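## Task

Move each bottle that has a red cap onto the tray and keep every bottle with a different cap colour off it. At the end all bottles must be upright. Anything that only stays where it is because the robot is holding it does not count as placed. If something the robot is touching at the end would drop by more than about a fingernail's width once released, the task fails.

## Robot and tools

Robot: one six-joint arm with a two-finger parallel gripper, working on a table that holds bottles with coloured caps and a tray. The arm's base may sit slightly tilted. The only camera is cam_wrist (616x616 fisheye, mounted on the hand); a calibration line gives its intrinsics and its world-to-camera transform, accurate to roughly half a degree and a few millimetres.

Frame: the scene frame has its origin on the table surface directly beneath the arm base, +z up, +x forward from the base, +y to the left when facing +x. Positions are in metres, orientations are quaternions written w first (qw, qx, qy, qz). The gripper's fingers point along its own +z axis and close along its own y axis. end_effector_position is the spot between the finger pads, roughly 1 cm short of the fingertips. Reported hand positions can be slightly wrong, more so far from the base, and motions often stop a centimetre or more away from the command, usually low.

A row is 8 numbers for the single arm: x, y, z, qw, qx, qy, qz, opening. x, y, z and the quaternion are an absolute target pose in the scene frame (not an offset). opening is an absolute finger command from -1 (closed) to +1 (fully open, 0.094 m). To grasp, command an opening below the measured one: about 0.03 under grip_measured holds firmly, smaller differences hold lighter. Pad force tops out near 50 to 62 N; very thin parts get less. Repeat the wanted quaternion in every row rather than copying a drifted reported one.

execute_actions, argument actions: a list with zero or one element. Empty list: just report the current state. An element with rows: 1 to 15 rows, each row used for one control step of 1/30 s; steps (1 to 15, default 15) sets how many steps run, the final row repeating if rows run out. An element with only steps (1 to 300) is a wait counted from the previous result, including your thinking time. Optional pictures (true/false) controls whether images come back; by default they do. A call is rejected, sending nothing, if a target lies more than 0.6 m from the last reported position along any gripper axis. Each step the commanded pose is clamped to within 70 mm and 16 degrees of the measured pose; after the last step the arm only continues to that clamped pose, so a distant target needs further calls. Position takes priority over orientation when both cannot be met.

move, arguments target (one 8-number row as above, an absolute pose) and speed (m/s, 0.002 to 0.5, default 0.25; rotation capped at twice that value in rad/s). It drives a straight-line path lasting 0.5 to 10 s (longer paths are cut off at 10 s, short of the target), turning the short way. The opening is applied at the start. It does not stop for obstacles, the hand lags and can overshoot the speed, especially with the arm stretched out. Impacts grow with speed and with how far the target lies beyond the contact. The result adds a move: line: done means at rest near target; other endings include off_target, moving, held, fault; limits=paced means the pose was clipped, limits=held means some steps were blocked (after which the arm may surge). The distance to target is reported.

wait, argument seconds (0 to 10): lets the simulation run with no new command.

zoom_image, arguments camera ("cam_wrist") and region [x0, y0, x1, y1] in image pixels, origin top-left, at most 504 by 504: returns a finer view of the latest image.

finished_scene, argument scene (integer, the current scene's number): ends that scene permanently, grades it, and gives the next task. Replying without any tool call ends everything.

Result lines: the state line gives end_effector_position and end_effector_quat_wxyz. Joint positions and Joint velocities list waist, shoulder, elbow, wrist pitch, wrist yaw, wrist roll (rad, rad/s) then the finger pad gap (m, m/s). Ranges: waist -2.880 to 2.880, shoulder 0.000 to 3.142, elbow 0.000 to 3.019, wrist pitch -1.693 to 1.571, wrist yaw -1.571 to 1.571, wrist roll -2.094 to 2.094. grip_measured is the finger opening on the command scale (may be off by about 1 mm, constantly). "pose unreachable" and HELD mark steps where the clearance check (which treats the base mount as arm) altered or blocked the command. Hand target shows the pose the controller is heading to. Joint torques are raw drive outputs with offsets and noise. MOTOR HOT appears from 85 °C; at 100 °C an OVER-TEMPERATURE FAULT drops the arm until it cools, so avoid holding loads for long. FAULT lines can end moves or waits.

The simulation keeps running while you think. Occasional tugs on a held part or pushes on loose objects can happen. Avoid dropping or tipping bottles, slamming into things, hard pushes, and anything leaving the table; release bottles upright and resting on the tray before finishing.

Each tool is called after "Emit:" as name(argument=value, ...) on one line, values as JSON.

## Session

Emit:
execute_actions(actions=[])

Scene clock: 0.00 s of 6400.00 s.
end_effector_position=(+0.5720, -0.2881, +0.2166) grip_measured=+1.000 end_effector_quat_wxyz=(+0.002, +0.387, +0.922, +0.013)
Joint positions: [-0.735  1.996  1.534 -0.78  -0.392  0.322  0.094]
Joint velocities: [-0.005 -0.015 -0.007 -0.007  0.022  0.051  0.   ]
Joint torques (N m, as the arm reports them, + toward a larger angle): no reading
Motor temperatures (°C, as the motors report them): [24 28 26 24 27 25]
Hand target: +0.583, -0.292, +0.226; +0.015, +0.384, +0.923, +0.012
camera_calibration (this result's frames):
cam_wrist: T_world_to_cam=[[-0.710314, -0.703417, -0.0256685, 0.214067], [-0.57917, 0.563347, 0.589239, 0.373391], [-0.40002, 0.433411, -0.807551, 0.652316], [0, 0, 0, 1]] pos_world=[0.629251, -0.342492, 0.312257]

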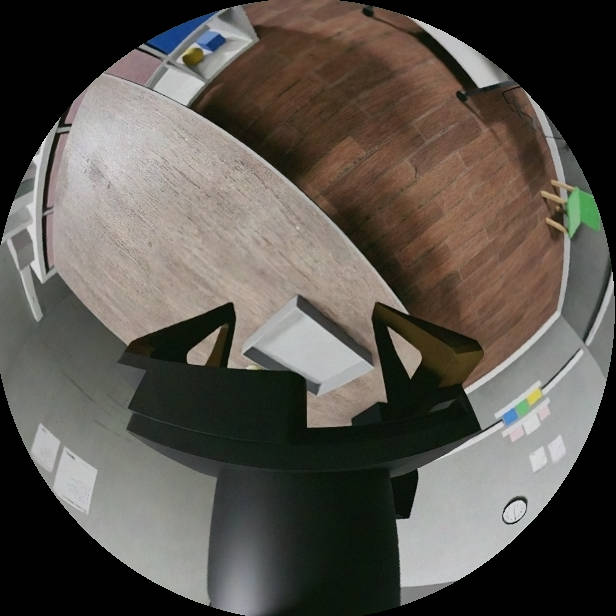

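Emit:
move(target=[0.37,-0.04,0.28,0,0,1,0,1])

Emit:
zoom_image(camera="cam_wrist", region=[150,100,450,340])

Scene clock: 7.83 s of 6400.00 s.
end_effector_position=(+0.3610, -0.0414, +0.2768) grip_measured=+1.000 end_effector_quat_wxyz=(-0.011, +0.010, +1.000, +0.002)
Joint positions: [-0.408  1.283  0.617 -0.507 -0.244 -0.141  0.094]
Joint velocities: [-0.005  0.005  0.022  0.007  0.022 -0.066  0.   ]
Joint torques (N m, as the arm reports them, + toward a larger angle): [ -2.39 -11.24   5.14   0.72   0.23  -0.06]
Motor temperatures (°C, as the motors report them): [25 30 27 24 27 25]
Hand target: +0.369, -0.041, +0.279; +0.002, -0.000, +1.000, -0.001
Off the commanded pose: 0.010 m, 2 deg.
After step 90, 2.83 s passed at rest.
move: done
camera_calibration (this result's frames):
cam_wrist: T_world_to_cam=[[-0.0144619, -0.999892, -0.00252343, -0.0305736], [-0.797859, 0.0100186, 0.602761, 0.129056], [-0.602671, 0.0107304, -0.797918, 0.562499], [0, 0, 0, 1]] pos_world=[0.441528, -0.0378991, 0.370961]

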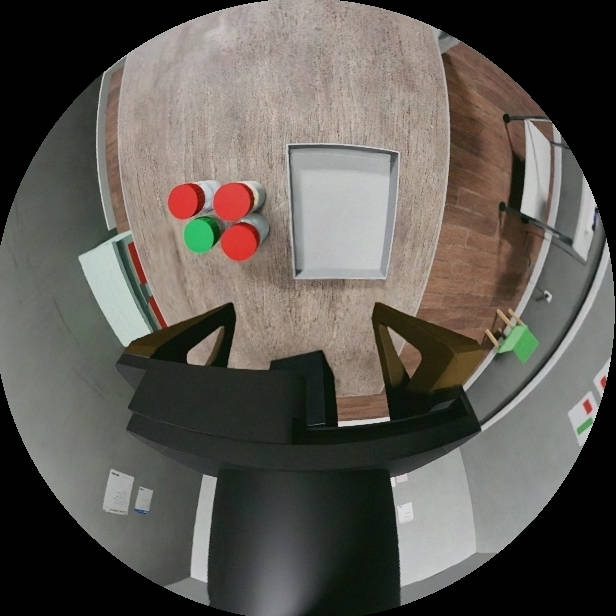

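Region (150, 100, 450, 340) of cam_wrist's 616x616 image, scaled by 1.680, with more detail than that image has; it fills the top 403 rows of this view, and the rest is white.

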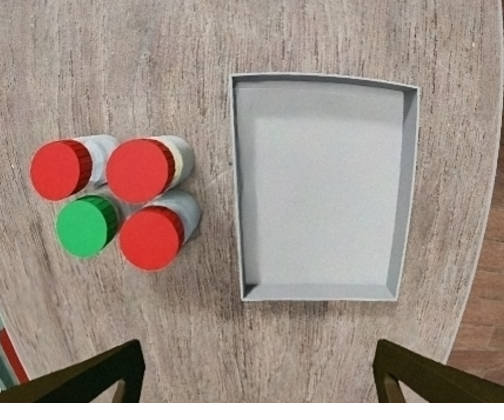

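Emit:
move(target=[0.365,0.06,0.17,0,-0.383,0.924,0,0.7])

Emit:
zoom_image(camera="cam_wrist", region=[180,100,480,340])

Scene clock: 17.10 s of 6400.00 s.
end_effector_position=(+0.3556, +0.0544, +0.1722) grip_measured=+0.702 end_effector_quat_wxyz=(-0.012, -0.374, +0.927, +0.002)
Joint positions: [-0.057  1.576  0.615 -0.157 -0.089 -0.605  0.08 ]
Joint velocities: [-0.005  0.005  0.002 -0.012  0.007 -0.081 -0.   ]
Joint torques (N m, as the arm reports them, + toward a larger angle): [ -0.71 -12.07   2.94   0.77   0.16  -0.06]
Motor temperatures (°C, as the motors report them): [24 30 27 24 27 25]
Hand target: +0.366, +0.058, +0.172; +0.002, -0.383, +0.924, -0.002
Off the commanded pose: 0.011 m, 2 deg.
After step 90, 4.17 s passed at rest.
move: off_target
camera_calibration (this result's frames):
cam_wrist: T_world_to_cam=[[0.69796, -0.716049, -0.0112222, -0.202442], [-0.567839, -0.562906, 0.600579, 0.136558], [-0.436361, -0.412808, -0.799486, 0.438944], [0, 0, 0, 1]] pos_world=[0.410377, 0.11311, 0.266644]

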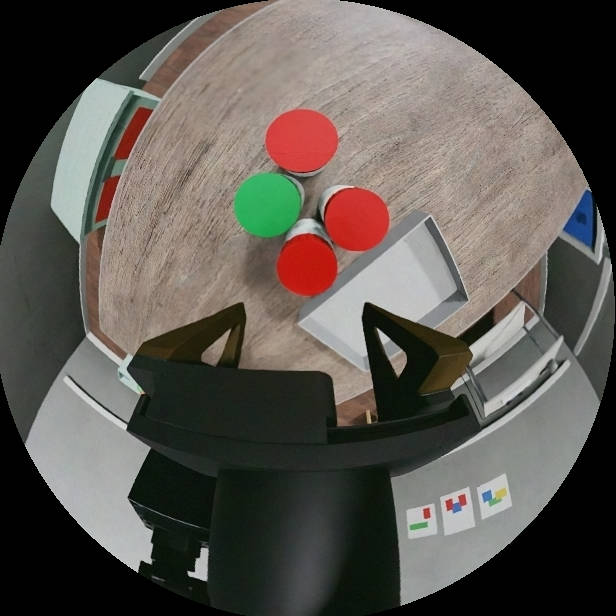

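Region (180, 100, 480, 340) of cam_wrist's 616x616 image, scaled by 1.680, with more detail than that image has; it fills the top 403 rows of this view, and the rest is white.

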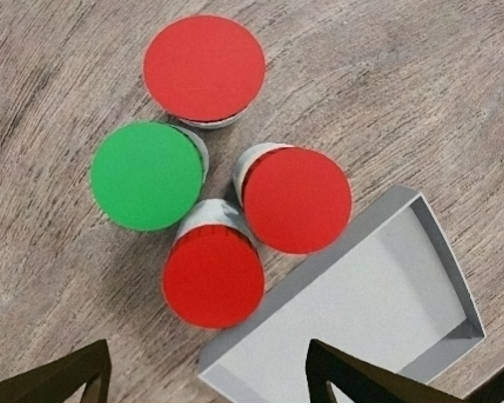

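Emit:
move(target=[0.363,0.065,0.125,0,-0.317,0.948,0,0.6], speed=0.1)

Scene clock: 41.77 s of 6400.00 s.
end_effector_position=(+0.3574, +0.0594, +0.1268) grip_measured=+0.602 end_effector_quat_wxyz=(-0.010, -0.316, +0.949, +0.001)
Joint positions: [-0.033  1.736  0.66  -0.038 -0.078 -0.459  0.075]
Joint velocities: [ 0.005  0.015 -0.002  0.007  0.037  0.007 -0.002]
Joint torques (N m, as the arm reports them, + toward a larger angle): [ -0.73 -13.     1.19   0.84   0.19   0.1 ]
Motor temperatures (°C, as the motors report them): [24 30 26 24 27 25]
Hand target: +0.363, +0.065, +0.126; +0.000, -0.317, +0.948, -0.000
Off the commanded pose: 0.008 m, 1 deg.
After step 90, 20.60 s passed at rest.
move: done
camera_calibration (this result's frames):
cam_wrist: T_world_to_cam=[[0.604235, -0.796773, -0.00725366, -0.162838], [-0.634953, -0.486978, 0.599739, 0.187303], [-0.481389, -0.357778, -0.800163, 0.418469], [0, 0, 0, 1]] pos_world=[0.418767, 0.111186, 0.221329]

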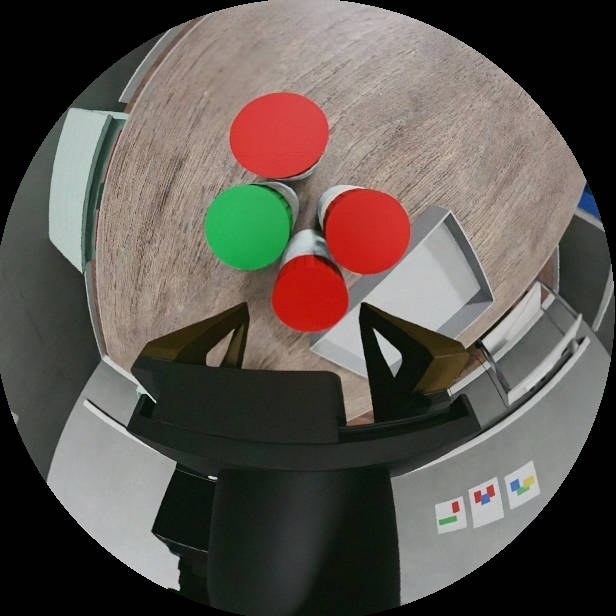

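Emit:
move(target=[0.368,0.064,0.086,0,-0.317,0.948,0,0.6], speed=0.06)

Scene clock: 48.60 s of 6400.00 s.
end_effector_position=(+0.3633, +0.0577, +0.0880) grip_measured=+0.602 end_effector_quat_wxyz=(-0.010, -0.315, +0.949, +0.000)
Joint positions: [-0.032  1.868  0.723  0.033 -0.076 -0.455  0.075]
Joint velocities: [-0.005 -0.005 -0.007  0.007 -0.007 -0.081  0.   ]
Joint torques (N m, as the arm reports them, + toward a larger angle): [ -0.61 -13.54   0.53   0.85   0.15   0.1 ]
Motor temperatures (°C, as the motors report them): [24 30 26 24 27 25]
Hand target: +0.368, +0.064, +0.086; -0.000, -0.317, +0.948, +0.000
Off the commanded pose: 0.008 m, 1 deg.
After step 90, 2.80 s passed at rest.
move: done
camera_calibration (this result's frames):
cam_wrist: T_world_to_cam=[[0.601444, -0.798891, -0.00613811, -0.167044], [-0.636955, -0.48414, 0.599913, 0.214], [-0.482237, -0.356905, -0.800041, 0.389901], [0, 0, 0, 1]] pos_world=[0.424801, 0.109314, 0.18253]

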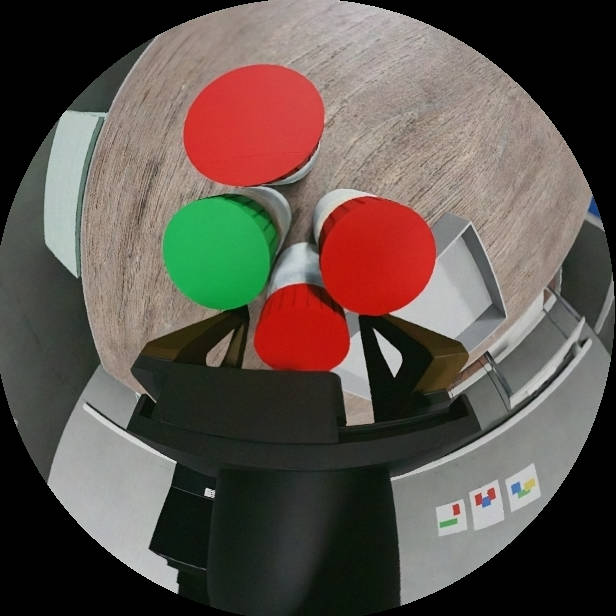

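Emit:
move(target=[0.368,0.064,0.086,0,-0.317,0.948,0,0.09])

Emit:
move(target=[0.355,0.052,0.16,0,-0.317,0.948,0,0.09], speed=0.1)

Emit:
move(target=[0.32,-0.13,0.16,0,0,1,0,0.09], speed=0.2)

Scene clock: 62.23 s of 6400.00 s.
end_effector_position=(+0.3632, +0.0576, +0.0879) grip_measured=+0.127 end_effector_quat_wxyz=(-0.010, -0.314, +0.949, -0.000)
Joint positions: [-0.032  1.869  0.723  0.033 -0.076 -0.453  0.053]
Joint velocities: [ 0.005 -0.005 -0.002 -0.022  0.007 -0.007 -0.   ]
Joint torques (N m, as the arm reports them, + toward a larger angle): [ -0.58 -13.48   0.51   0.89   0.17   0.1 ]
Motor temperatures (°C, as the motors report them): [24 30 26 24 26 25]
Hand target: +0.368, +0.064, +0.086; -0.000, -0.317, +0.948, -0.000
Off the commanded pose: 0.008 m, 1 deg.
After step 90, 9.93 s passed at rest.
move: done
camera_calibration (this result's frames):
cam_wrist: T_world_to_cam=[[0.60051, -0.799595, -0.00594186, -0.16668], [-0.637342, -0.483116, 0.600328, 0.213974], [-0.48289, -0.356716, -0.799732, 0.38991], [0, 0, 0, 1]] pos_world=[0.424751, 0.109185, 0.182378]

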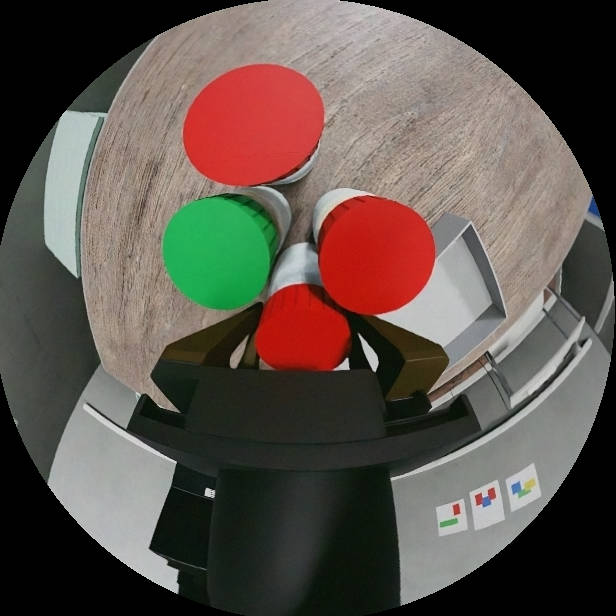

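Scene clock: 63.33 s of 6400.00 s.
end_effector_position=(+0.3539, +0.0564, +0.1546) grip_measured=+0.127 end_effector_quat_wxyz=(+0.002, -0.318, +0.948, +0.001)
Joint positions: [-0.048  1.637  0.607 -0.061 -0.088 -0.475  0.053]
Joint velocities: [-0.015 -0.005 -0.002 -0.007  0.066 -0.007 -0.   ]
Joint torques (N m, as the arm reports them, + toward a larger angle): [ -2.5  -13.69   1.03  -0.6   -0.17  -0.05]
Motor temperatures (°C, as the motors report them): [24 30 26 24 26 25]
Hand target: +0.354, +0.052, +0.159; -0.000, -0.317, +0.948, +0.000
Off the commanded pose: 0.007 m, 0 deg.
move: done
camera_calibration (this result's frames):
cam_wrist: T_world_to_cam=[[0.608016, -0.793925, 0.000405658, -0.165627], [-0.646184, -0.494574, 0.581243, 0.174167], [-0.461262, -0.353667, -0.81373, 0.432655], [0, 0, 0, 1]] pos_world=[0.412816, 0.107659, 0.250898]

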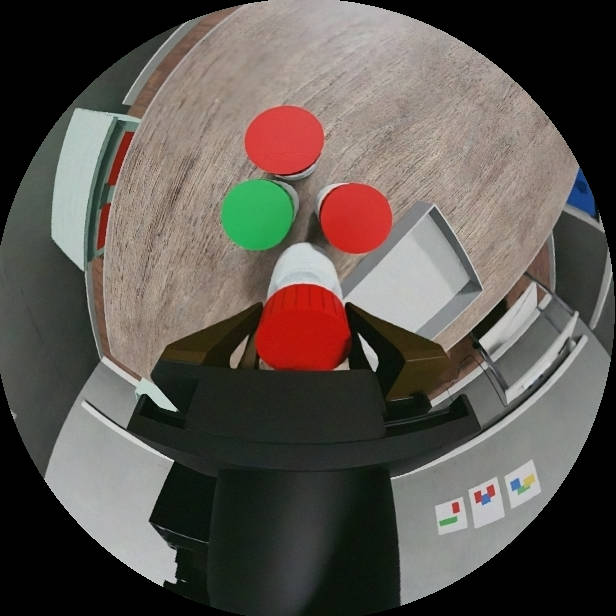

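Scene clock: 65.33 s of 6400.00 s.
end_effector_position=(+0.3184, -0.1243, +0.1593) grip_measured=+0.127 end_effector_quat_wxyz=(-0.002, -0.008, +1.000, +0.000)
Joint positions: [-0.578  1.755  0.601 -0.044 -0.31  -0.337  0.053]
Joint velocities: [-0.005 -0.005 -0.007 -0.002 -0.051  0.037 -0.   ]
Joint torques (N m, as the arm reports them, + toward a larger angle): [ -5.   -12.     1.49  -0.35  -0.12   0.1 ]
Motor temperatures (°C, as the motors report them): [24 30 26 24 26 25]
Hand target: +0.319, -0.127, +0.160; -0.003, +0.001, +1.000, +0.001
Off the commanded pose: 0.006 m, 1 deg.
move: done
camera_calibration (this result's frames):
cam_wrist: T_world_to_cam=[[0.0218183, -0.999762, -0.00030234, -0.12633], [-0.808589, -0.0178241, 0.588104, 0.169045], [-0.58797, -0.012587, -0.808785, 0.438139], [0, 0, 0, 1]] pos_world=[0.397057, -0.117772, 0.254906]

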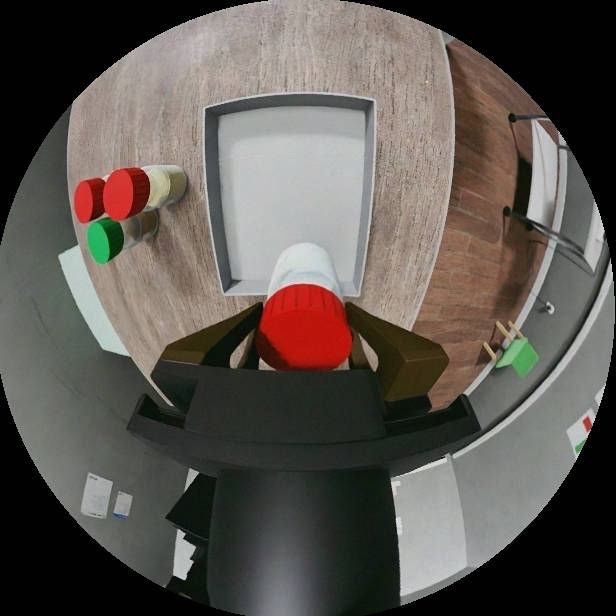

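Emit:
move(target=[0.318,-0.13,0.097,0,0,1,0,0.09], speed=0.08)

Emit:
move(target=[0.318,-0.13,0.086,0,0,1,0,0.09], speed=0.012)

Scene clock: 76.70 s of 6400.00 s.
end_effector_position=(+0.3106, -0.1318, +0.0976) grip_measured=+0.127 end_effector_quat_wxyz=(-0.010, +0.004, +1.000, +0.003)
Joint positions: [-0.551  1.976  0.671  0.097 -0.3   -0.292  0.053]
Joint velocities: [-0.005 -0.005 -0.007 -0.007  0.007 -0.095 -0.001]
Joint torques (N m, as the arm reports them, + toward a larger angle): [ -3.94 -13.02  -0.35   0.71   0.19   0.11]
Motor temperatures (°C, as the motors report them): [24 30 26 24 26 25]
Hand target: +0.319, -0.130, +0.098; +0.000, -0.000, +1.000, -0.000
Off the commanded pose: 0.008 m, 1 deg.
After step 90, 7.23 s passed at rest.
move: done
camera_calibration (this result's frames):
cam_wrist: T_world_to_cam=[[-0.00188974, -0.999984, -0.00532915, -0.125812], [-0.799566, -0.00168961, 0.600576, 0.19694], [-0.600576, 0.00539594, -0.79955, 0.388933], [0, 0, 0, 1]] pos_world=[0.390812, -0.127576, 0.192024]

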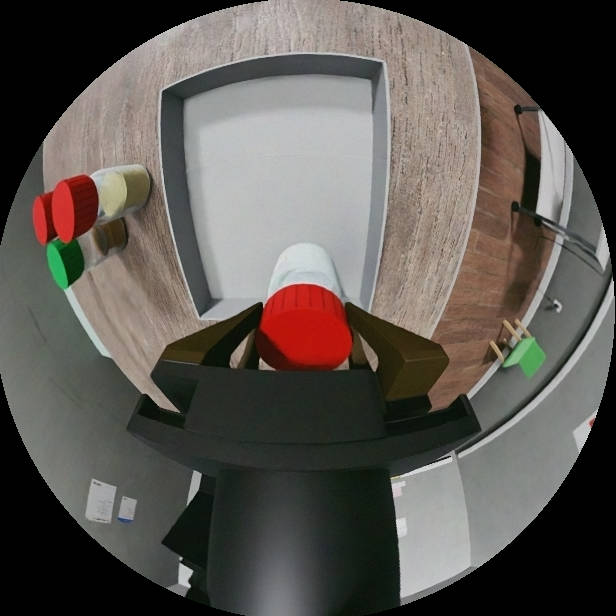

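Scene clock: 78.07 s of 6400.00 s.
end_effector_position=(+0.3111, -0.1326, +0.0904) grip_measured=+0.127 end_effector_quat_wxyz=(-0.009, +0.006, +1.000, +0.002)
Joint positions: [-0.547  2.     0.682  0.115 -0.298 -0.281  0.053]
Joint velocities: [ 0.005 -0.005  0.002 -0.012 -0.022 -0.037  0.001]
Joint torques (N m, as the arm reports them, + toward a larger angle): [ -3.6  -12.26  -0.03   1.05   0.23   0.09]
Motor temperatures (°C, as the motors report them): [24 30 26 24 26 25]
Hand target: +0.318, -0.130, +0.086; -0.000, +0.000, +1.000, +0.000
Off the commanded pose: 0.009 m, 1 deg.
move: done
camera_calibration (this result's frames):
cam_wrist: T_world_to_cam=[[-0.00695462, -0.999968, -0.00391872, -0.125208], [-0.800799, 0.00322233, 0.598925, 0.20292], [-0.598893, 0.0073034, -0.800795, 0.383342], [0, 0, 0, 1]] pos_world=[0.391208, -0.128658, 0.184954]

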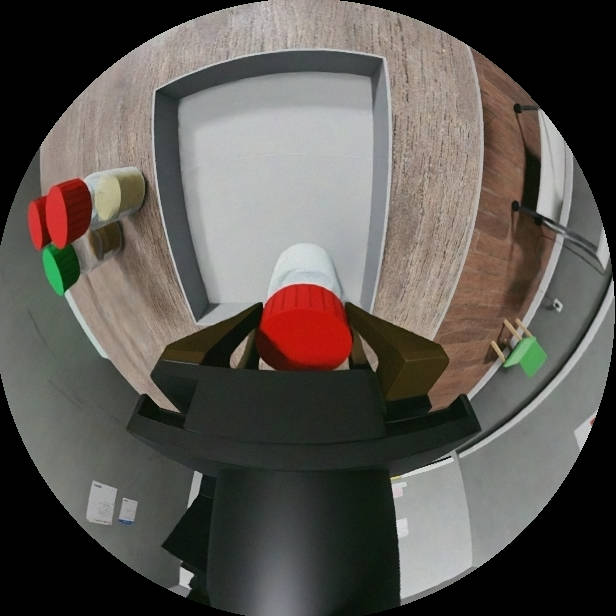

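Emit:
move(target=[0.316,-0.13,0.088,0,0,1,0,0.7])

Emit:
move(target=[0.312,-0.13,0.14,0,0,1,0,0.7], speed=0.15)

Emit:
move(target=[0.427,0.064,0.14,0,-0.707,0.707,0,0.7], speed=0.3)

Scene clock: 86.57 s of 6400.00 s.
end_effector_position=(+0.3130, -0.1331, +0.0903) grip_measured=+0.698 end_effector_quat_wxyz=(-0.005, +0.005, +1.000, +0.001)
Joint positions: [-0.547  2.     0.682  0.123 -0.298 -0.281  0.08 ]
Joint velocities: [-0.005 -0.005 -0.002 -0.012 -0.066  0.066 -0.001]
Joint torques (N m, as the arm reports them, + toward a larger angle): [ -3.77 -12.6   -0.66   0.77   0.2    0.07]
Motor temperatures (°C, as the motors report them): [24 30 26 24 26 25]
Hand target: +0.316, -0.130, +0.088; +0.000, +0.000, +1.000, +0.000
Off the commanded pose: 0.005 m, 1 deg.
After step 90, 4.80 s passed at rest.
move: done
camera_calibration (this result's frames):
cam_wrist: T_world_to_cam=[[-0.00495804, -0.999986, -0.00178236, -0.126567], [-0.805179, 0.00293517, 0.593025, 0.206268], [-0.593011, 0.00437536, -0.805182, 0.382582], [0, 0, 0, 1]] pos_world=[0.392331, -0.128845, 0.185501]

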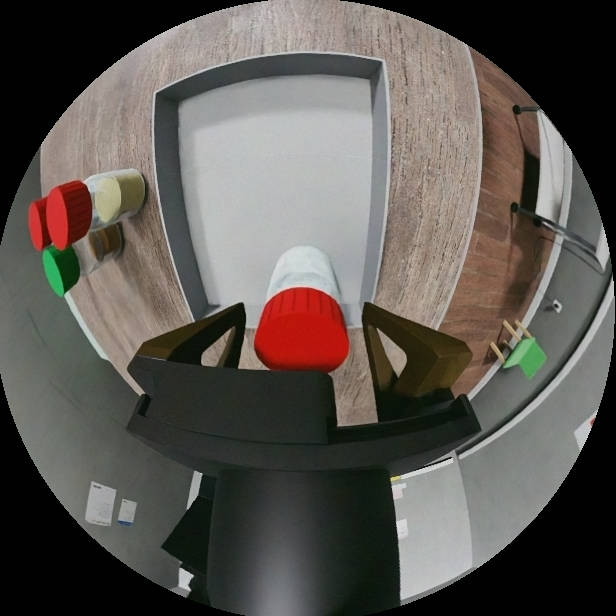

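Scene clock: 87.37 s of 6400.00 s.
end_effector_position=(+0.3175, -0.1270, +0.1371) grip_measured=+0.698 end_effector_quat_wxyz=(+0.007, -0.004, +1.000, -0.001)
Joint positions: [-0.568  1.836  0.612  0.048 -0.308 -0.312  0.08 ]
Joint velocities: [-0.005  0.005  0.012  0.002 -0.066  0.081 -0.   ]
Joint torques (N m, as the arm reports them, + toward a larger angle): [ -5.45 -12.49  -0.01  -0.59  -0.13  -0.06]
Motor temperatures (°C, as the motors report them): [24 30 26 24 26 25]
Hand target: +0.311, -0.130, +0.139; -0.000, +0.000, +1.000, +0.000
Off the commanded pose: 0.007 m, 1 deg.
move: done
camera_calibration (this result's frames):
cam_wrist: T_world_to_cam=[[0.0131588, -0.999907, 0.00353472, -0.126826], [-0.819067, -0.00875116, 0.573631, 0.187752], [-0.573547, -0.0104435, -0.819106, 0.416787], [0, 0, 0, 1]] pos_world=[0.394497, -0.120818, 0.234141]

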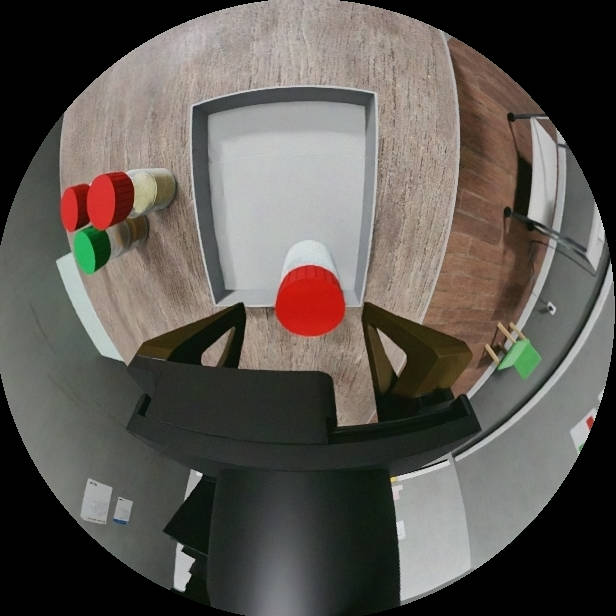

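Scene clock: 90.53 s of 6400.00 s.
end_effector_position=(+0.4205, +0.0565, +0.1336) grip_measured=+0.698 end_effector_quat_wxyz=(+0.002, +0.701, -0.713, +0.000)
Joint positions: [-0.069  1.736  0.811 -0.174 -0.092 -1.401  0.08 ]
Joint velocities: [-0.005 -0.015  0.027 -0.017 -0.007 -0.051  0.   ]
Joint torques (N m, as the arm reports them, + toward a larger angle): [ -1.04 -15.85   3.13  -0.68   0.13  -0.05]
Motor temperatures (°C, as the motors report them): [24 30 26 24 26 25]
Hand target: +0.428, +0.061, +0.140; -0.001, +0.707, -0.707, +0.003
Off the commanded pose: 0.012 m, 1 deg.
move: off_target
camera_calibration (this result's frames):
cam_wrist: T_world_to_cam=[[0.999942, -0.0107004, -0.00143979, -0.414814], [-0.00781581, -0.80939, 0.58722, -0.0219464], [-0.00744887, -0.587174, -0.809426, 0.268155], [0, 0, 0, 1]] pos_world=[0.416616, 0.135252, 0.229342]

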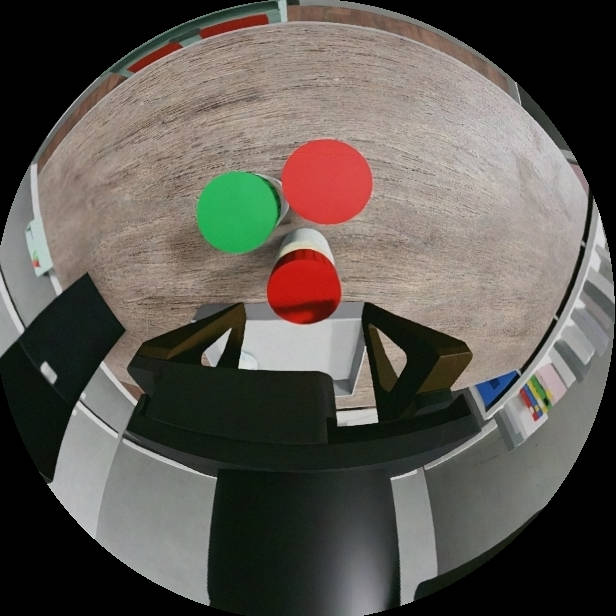

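Emit:
move(target=[0.427,0.069,0.086,0,-0.707,0.707,0,0.7], speed=0.08)

Scene clock: 95.63 s of 6400.00 s.
end_effector_position=(+0.4196, +0.0630, +0.0877) grip_measured=+0.698 end_effector_quat_wxyz=(+0.010, +0.706, -0.708, -0.006)
Joint positions: [-0.045  1.875  0.875 -0.117 -0.084 -1.394  0.08 ]
Joint velocities: [-0.005 -0.015 -0.002  0.007  0.007  0.095  0.   ]
Joint torques (N m, as the arm reports them, + toward a larger angle): [ -0.85 -15.1    2.21   0.7    0.14   0.1 ]
Motor temperatures (°C, as the motors report them): [24 31 26 24 26 25]
Hand target: +0.427, +0.069, +0.087; -0.000, +0.707, -0.707, -0.000
Off the commanded pose: 0.010 m, 1 deg.
After step 90, 1.13 s passed at rest.
move: done
camera_calibration (this result's frames):
cam_wrist: T_world_to_cam=[[0.999752, 0.00250338, -0.0221087, -0.412859], [0.0150251, -0.808831, 0.58785, 0.00058698], [-0.0164105, -0.588036, -0.808668, 0.238547], [0, 0, 0, 1]] pos_world=[0.416662, 0.141783, 0.183433]

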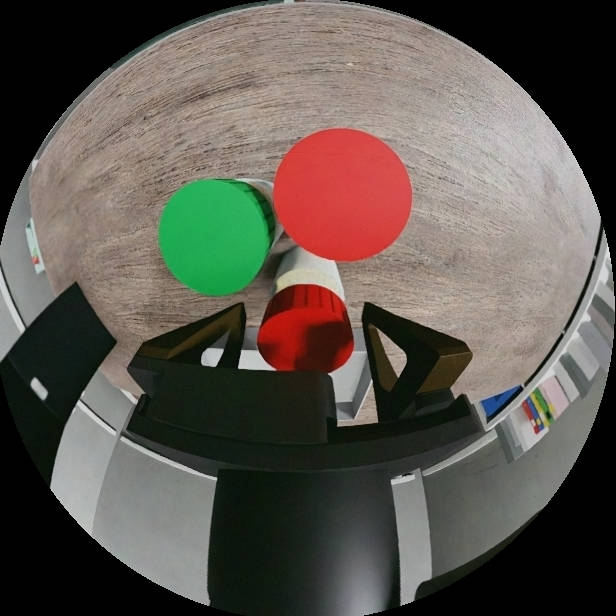

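Emit:
move(target=[0.427,0.069,0.086,0,-0.707,0.707,0,0.09])

Emit:
move(target=[0.42,0.055,0.16,0,-0.707,0.707,0,0.09], speed=0.12)

Emit:
move(target=[0.45,-0.13,0.16,0,-0.707,0.707,0,0.09], speed=0.2)

Emit:
move(target=[0.452,-0.13,0.098,0,-0.707,0.707,0,0.09], speed=0.08)

Scene clock: 102.50 s of 6400.00 s.
end_effector_position=(+0.4196, +0.0630, +0.0877) grip_measured=+0.131 end_effector_quat_wxyz=(+0.010, +0.706, -0.708, -0.006)
Joint positions: [-0.045  1.875  0.875 -0.117 -0.084 -1.393  0.053]
Joint velocities: [ 0.005 -0.005 -0.007  0.007 -0.051 -0.037 -0.001]
Joint torques (N m, as the arm reports them, + toward a larger angle): [ -1.04 -14.77   2.16   0.74   0.14   0.1 ]
Motor temperatures (°C, as the motors report them): [24 31 26 24 26 25]
Hand target: +0.427, +0.069, +0.086; -0.000, +0.707, -0.707, -0.000
Off the commanded pose: 0.010 m, 1 deg.
After step 90, 3.17 s passed at rest.
move: done
camera_calibration (this result's frames):
cam_wrist: T_world_to_cam=[[0.999754, 0.00174043, -0.0221052, -0.412812], [0.0144061, -0.808832, 0.587864, 0.000845531], [-0.0168562, -0.588038, -0.808658, 0.238733], [0, 0, 0, 1]] pos_world=[0.416722, 0.141787, 0.183431]

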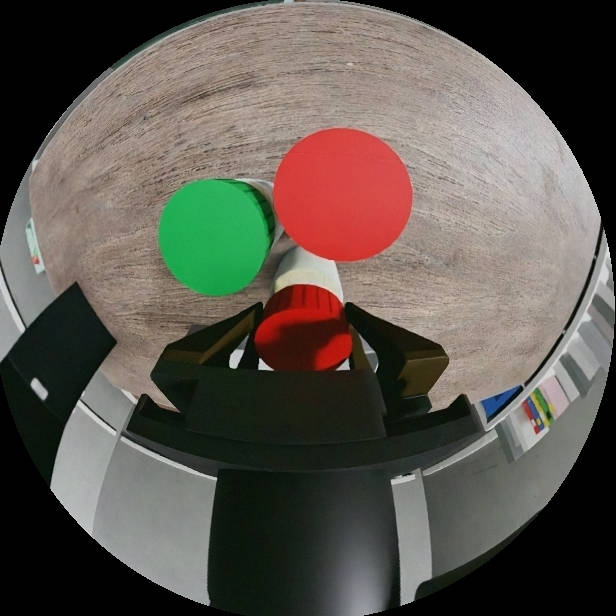

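Scene clock: 103.63 s of 6400.00 s.
end_effector_position=(+0.4185, +0.0593, +0.1541) grip_measured=+0.131 end_effector_quat_wxyz=(-0.001, +0.708, -0.706, +0.000)
Joint positions: [-0.068  1.67   0.786 -0.209 -0.097 -1.417  0.053]
Joint velocities: [-0.005 -0.005 -0.007 -0.007 -0.022  0.037  0.   ]
Joint torques (N m, as the arm reports them, + toward a larger angle): [ -2.56 -15.51   2.46  -0.65  -0.22  -0.07]
Motor temperatures (°C, as the motors report them): [24 31 26 24 26 25]
Hand target: +0.420, +0.055, +0.159; +0.000, +0.707, -0.707, +0.000
Off the commanded pose: 0.007 m, 0 deg.
move: done
camera_calibration (this result's frames):
cam_wrist: T_world_to_cam=[[0.999969, 0.00726391, 0.00302446, -0.414494], [0.00413922, -0.812524, 0.582914, -0.0359009], [0.00669168, -0.582883, -0.812528, 0.280665], [0, 0, 0, 1]] pos_world=[0.412752, 0.137435, 0.250229]

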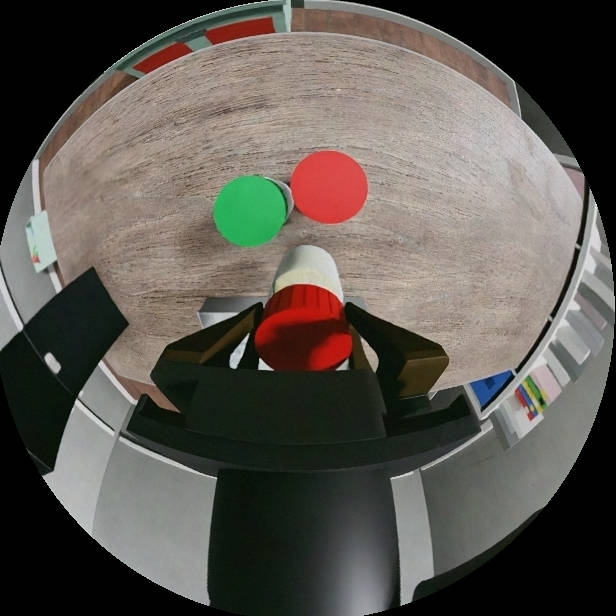

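Scene clock: 105.13 s of 6400.00 s.
end_effector_position=(+0.4404, -0.1271, +0.1561) grip_measured=+0.131 end_effector_quat_wxyz=(+0.004, +0.703, -0.711, -0.004)
Joint positions: [-0.499  1.799  0.927 -0.311 -0.278 -1.805  0.053]
Joint velocities: [-0.015 -0.005  0.002  0.012 -0.007  0.007 -0.   ]
Joint torques (N m, as the arm reports them, + toward a larger angle): [ -4.74 -15.78   4.8   -0.74  -0.18  -0.05]
Motor temperatures (°C, as the motors report them): [24 31 26 24 26 25]
Hand target: +0.449, -0.128, +0.160; +0.001, +0.707, -0.707, -0.003
Off the commanded pose: 0.011 m, 1 deg.
move: off_target
camera_calibration (this result's frames):
cam_wrist: T_world_to_cam=[[0.999922, -0.00634402, -0.0107416, -0.434652], [0.00112728, -0.81157, 0.584255, -0.187438], [-0.012424, -0.584221, -0.811499, 0.181565], [0, 0, 0, 1]] pos_world=[0.437085, -0.0488022, 0.252183]

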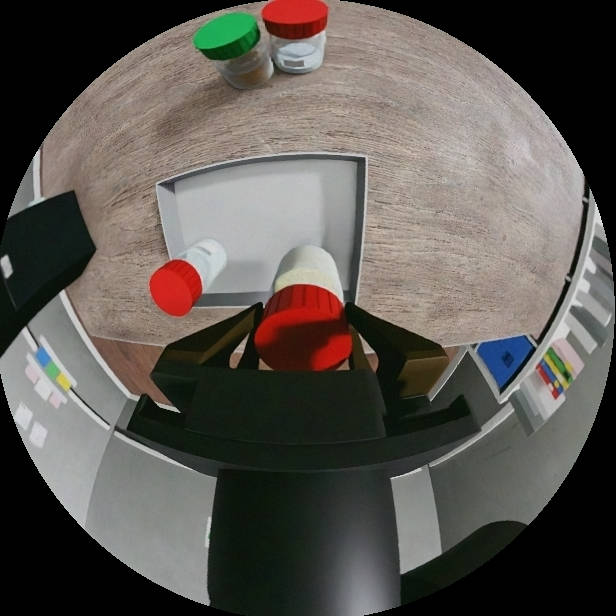

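Scene clock: 106.27 s of 6400.00 s.
end_effector_position=(+0.4370, -0.1317, +0.0961) grip_measured=+0.131 end_effector_quat_wxyz=(+0.009, +0.704, -0.710, -0.014)
Joint positions: [-0.476  1.966  0.993 -0.226 -0.272 -1.79   0.053]
Joint velocities: [-0.015 -0.015 -0.007 -0.002 -0.022  0.007 -0.001]
Joint torques (N m, as the arm reports them, + toward a larger angle): [ -4.31 -16.41   3.29   0.53   0.13   0.1 ]
Motor temperatures (°C, as the motors report them): [24 31 26 24 26 25]
Hand target: +0.452, -0.130, +0.099; -0.000, +0.707, -0.707, -0.000
Off the commanded pose: 0.015 m, 2 deg.
move: off_target
camera_calibration (this result's frames):
cam_wrist: T_world_to_cam=[[0.999491, -0.00417272, -0.0316387, -0.429396], [0.0148803, -0.816104, 0.577714, -0.16206], [-0.0282311, -0.577891, -0.815626, 0.138305], [0, 0, 0, 1]] pos_world=[0.435493, -0.0541248, 0.192844]

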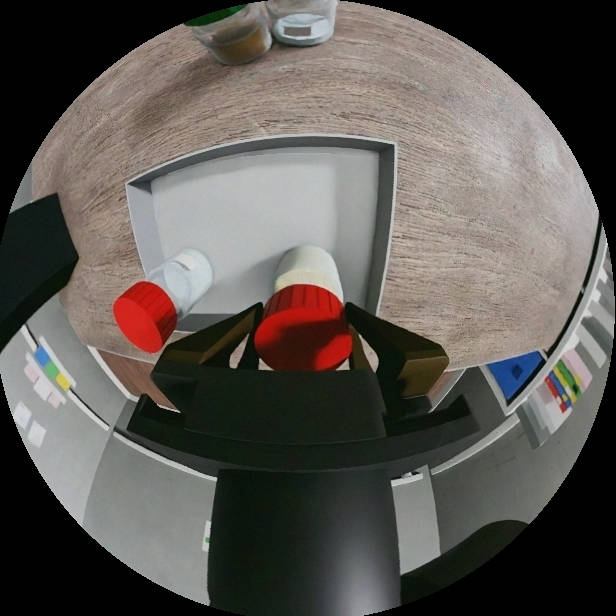

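Emit:
move(target=[0.456,-0.13,0.086,0,-0.707,0.707,0,0.09], speed=0.012)

Scene clock: 111.60 s of 6400.00 s.
end_effector_position=(+0.4387, -0.1334, +0.0905) grip_measured=+0.131 end_effector_quat_wxyz=(+0.011, +0.700, -0.714, -0.014)
Joint positions: [-0.474  1.983  1.007 -0.226 -0.267 -1.78   0.053]
Joint velocities: [ 0.015  0.005 -0.012 -0.002 -0.007  0.022  0.   ]
Joint torques (N m, as the arm reports them, + toward a larger angle): [ -3.89 -15.38   4.12   0.97   0.08   0.08]
Motor temperatures (°C, as the motors report them): [24 31 26 24 26 25]
Hand target: +0.456, -0.130, +0.087; -0.000, +0.707, -0.707, +0.000
Off the commanded pose: 0.018 m, 2 deg.
After step 90, 0.30 s passed at rest.
move: off_target
camera_calibration (this result's frames):
cam_wrist: T_world_to_cam=[[0.999293, -0.013343, -0.035154, -0.432133], [0.00955042, -0.814192, 0.580517, -0.157911], [-0.0363679, -0.580442, -0.813489, 0.135866], [0, 0, 0, 1]] pos_world=[0.438277, -0.0554736, 0.187004]

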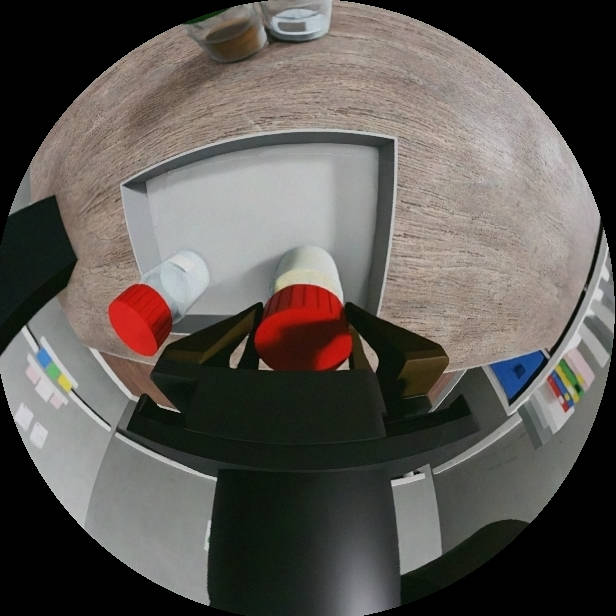

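Emit:
move(target=[0.45,-0.13,0.089,0,-0.707,0.707,0,0.8])

Emit:
move(target=[0.44,-0.13,0.14,0,-0.707,0.707,0,0.8], speed=0.15)

Emit:
move(target=[0.44,0.138,0.14,0,0,1,0,0.7], speed=0.3)

Scene clock: 117.43 s of 6400.00 s.
end_effector_position=(+0.4432, -0.1344, +0.0904) grip_measured=+0.798 end_effector_quat_wxyz=(+0.006, +0.702, -0.712, -0.007)
Joint positions: [-0.474  1.983  1.007 -0.207 -0.267 -1.78   0.084]
Joint velocities: [-0.015 -0.015  0.002 -0.002  0.007  0.007  0.001]
Joint torques (N m, as the arm reports them, + toward a larger angle): [ -4.22 -16.04   2.43   0.66   0.     0.05]
Motor temperatures (°C, as the motors report them): [24 31 26 24 26 25]
Hand target: +0.450, -0.130, +0.089; -0.000, +0.707, -0.707, +0.000
Off the commanded pose: 0.008 m, 1 deg.
After step 90, 2.13 s passed at rest.
move: done
camera_calibration (this result's frames):
cam_wrist: T_world_to_cam=[[0.999818, -0.00835221, -0.017173, -0.437792], [0.00324656, -0.811846, 0.583863, -0.155907], [-0.0188184, -0.583812, -0.811671, 0.126937], [0, 0, 0, 1]] pos_world=[0.440607, -0.0561212, 0.186541]

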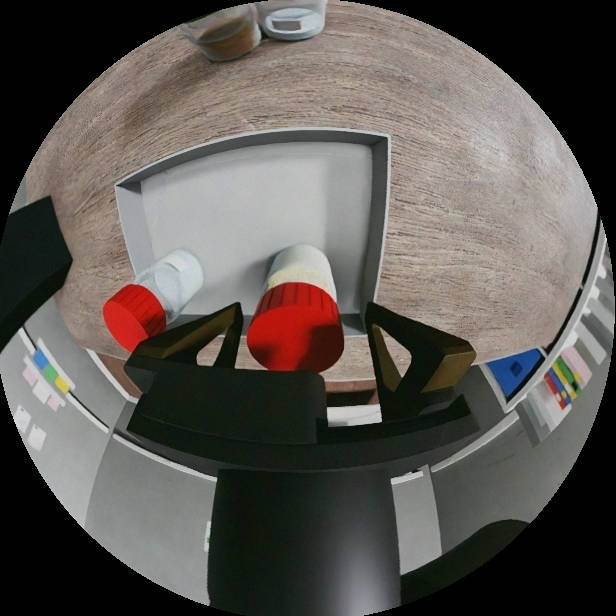

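Scene clock: 118.27 s of 6400.00 s.
end_effector_position=(+0.4449, -0.1237, +0.1367) grip_measured=+0.798 end_effector_quat_wxyz=(-0.004, +0.710, -0.704, +0.004)
Joint positions: [-0.48   1.847  0.934 -0.241 -0.276 -1.801  0.084]
Joint velocities: [-0.015  0.015 -0.002  0.002  0.037 -0.081 -0.   ]
Joint torques (N m, as the arm reports them, + toward a larger angle): [ -5.89 -15.68   2.58  -0.68  -0.21  -0.06]
Motor temperatures (°C, as the motors report them): [24 31 26 24 26 25]
Hand target: +0.439, -0.130, +0.139; -0.000, +0.707, -0.707, -0.000
Off the commanded pose: 0.009 m, 1 deg.
move: done
camera_calibration (this result's frames):
cam_wrist: T_world_to_cam=[[0.999808, 0.0146454, 0.0130092, -0.439965], [0.00428553, -0.811554, 0.584262, -0.174712], [0.0191144, -0.584094, -0.811461, 0.153804], [0, 0, 0, 1]] pos_world=[0.43769, -0.0455089, 0.232608]

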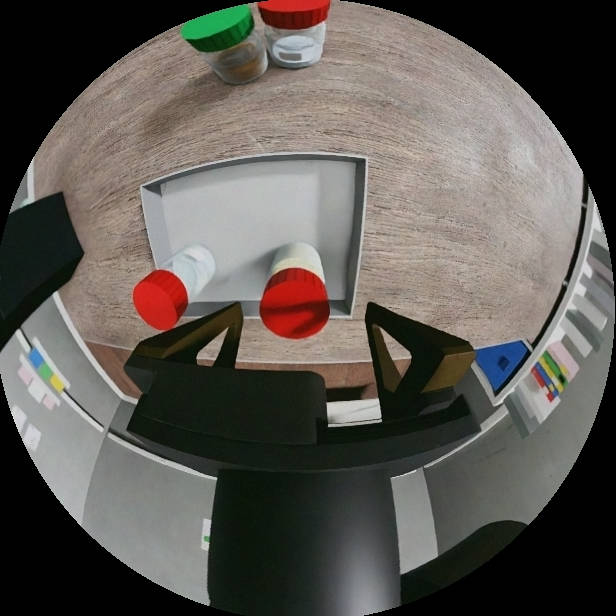

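Scene clock: 121.53 s of 6400.00 s.
end_effector_position=(+0.4316, +0.1300, +0.1321) grip_measured=+0.702 end_effector_quat_wxyz=(-0.003, -0.004, +1.000, -0.002)
Joint positions: [ 0.094  1.745  0.888 -0.238 -0.018  0.29   0.08 ]
Joint velocities: [-0.005 -0.005  0.007 -0.002 -0.007 -0.022  0.   ]
Joint torques (N m, as the arm reports them, + toward a larger angle): [ -0.35 -17.02   4.12  -0.6    0.27   0.09]
Motor temperatures (°C, as the motors report them): [24 31 26 24 26 25]
Hand target: +0.442, +0.135, +0.140; +0.004, -0.001, +1.000, -0.001
Off the commanded pose: 0.014 m, 1 deg.
move: off_target
camera_calibration (this result's frames):
cam_wrist: T_world_to_cam=[[0.0132217, -0.999898, 0.00539749, 0.12842], [-0.807808, -0.00750012, 0.589398, 0.279246], [-0.589298, -0.012153, -0.807824, 0.486365], [0, 0, 0, 1]] pos_world=[0.510492, 0.136412, 0.227617]

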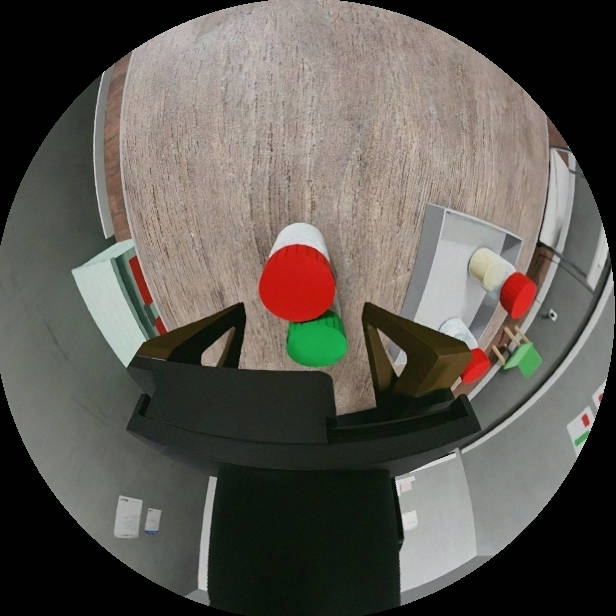

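Emit:
move(target=[0.449,0.142,0.086,0,0,1,0,0.7], speed=0.07)

Scene clock: 146.00 s of 6400.00 s.
end_effector_position=(+0.4410, +0.1332, +0.0876) grip_measured=+0.702 end_effector_quat_wxyz=(-0.012, +0.002, +1.000, -0.005)
Joint positions: [ 0.096  1.88   0.977 -0.21  -0.018  0.303  0.08 ]
Joint velocities: [-0.015  0.005 -0.007  0.002 -0.037 -0.007  0.   ]
Joint torques (N m, as the arm reports them, + toward a larger angle): [  0.18 -16.11   3.38   0.75   0.26   0.09]
Motor temperatures (°C, as the motors report them): [24 32 26 24 26 25]
Hand target: +0.449, +0.142, +0.087; -0.000, +0.000, +1.000, +0.000
Off the commanded pose: 0.012 m, 2 deg.
After step 90, 20.40 s passed at rest.
move: off_target
camera_calibration (this result's frames):
cam_wrist: T_world_to_cam=[[0.00241862, -0.999946, 0.0100675, 0.136112], [-0.796793, 0.00415624, 0.604238, 0.305345], [-0.604248, -0.00948312, -0.79674, 0.4612], [0, 0, 0, 1]] pos_world=[0.521647, 0.139209, 0.181585]

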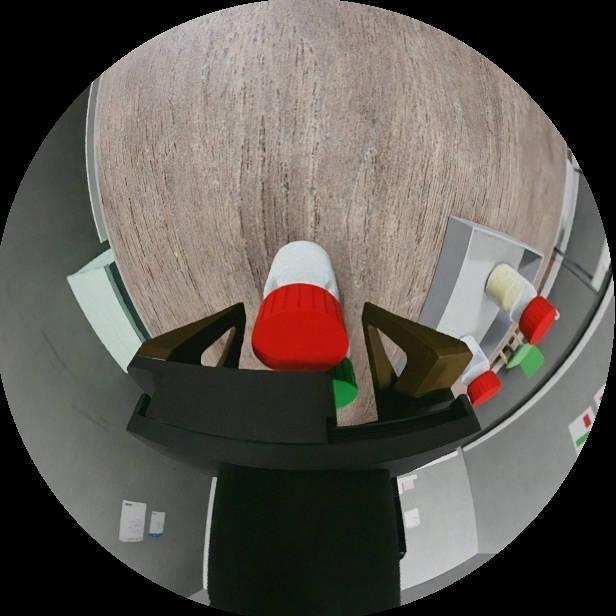

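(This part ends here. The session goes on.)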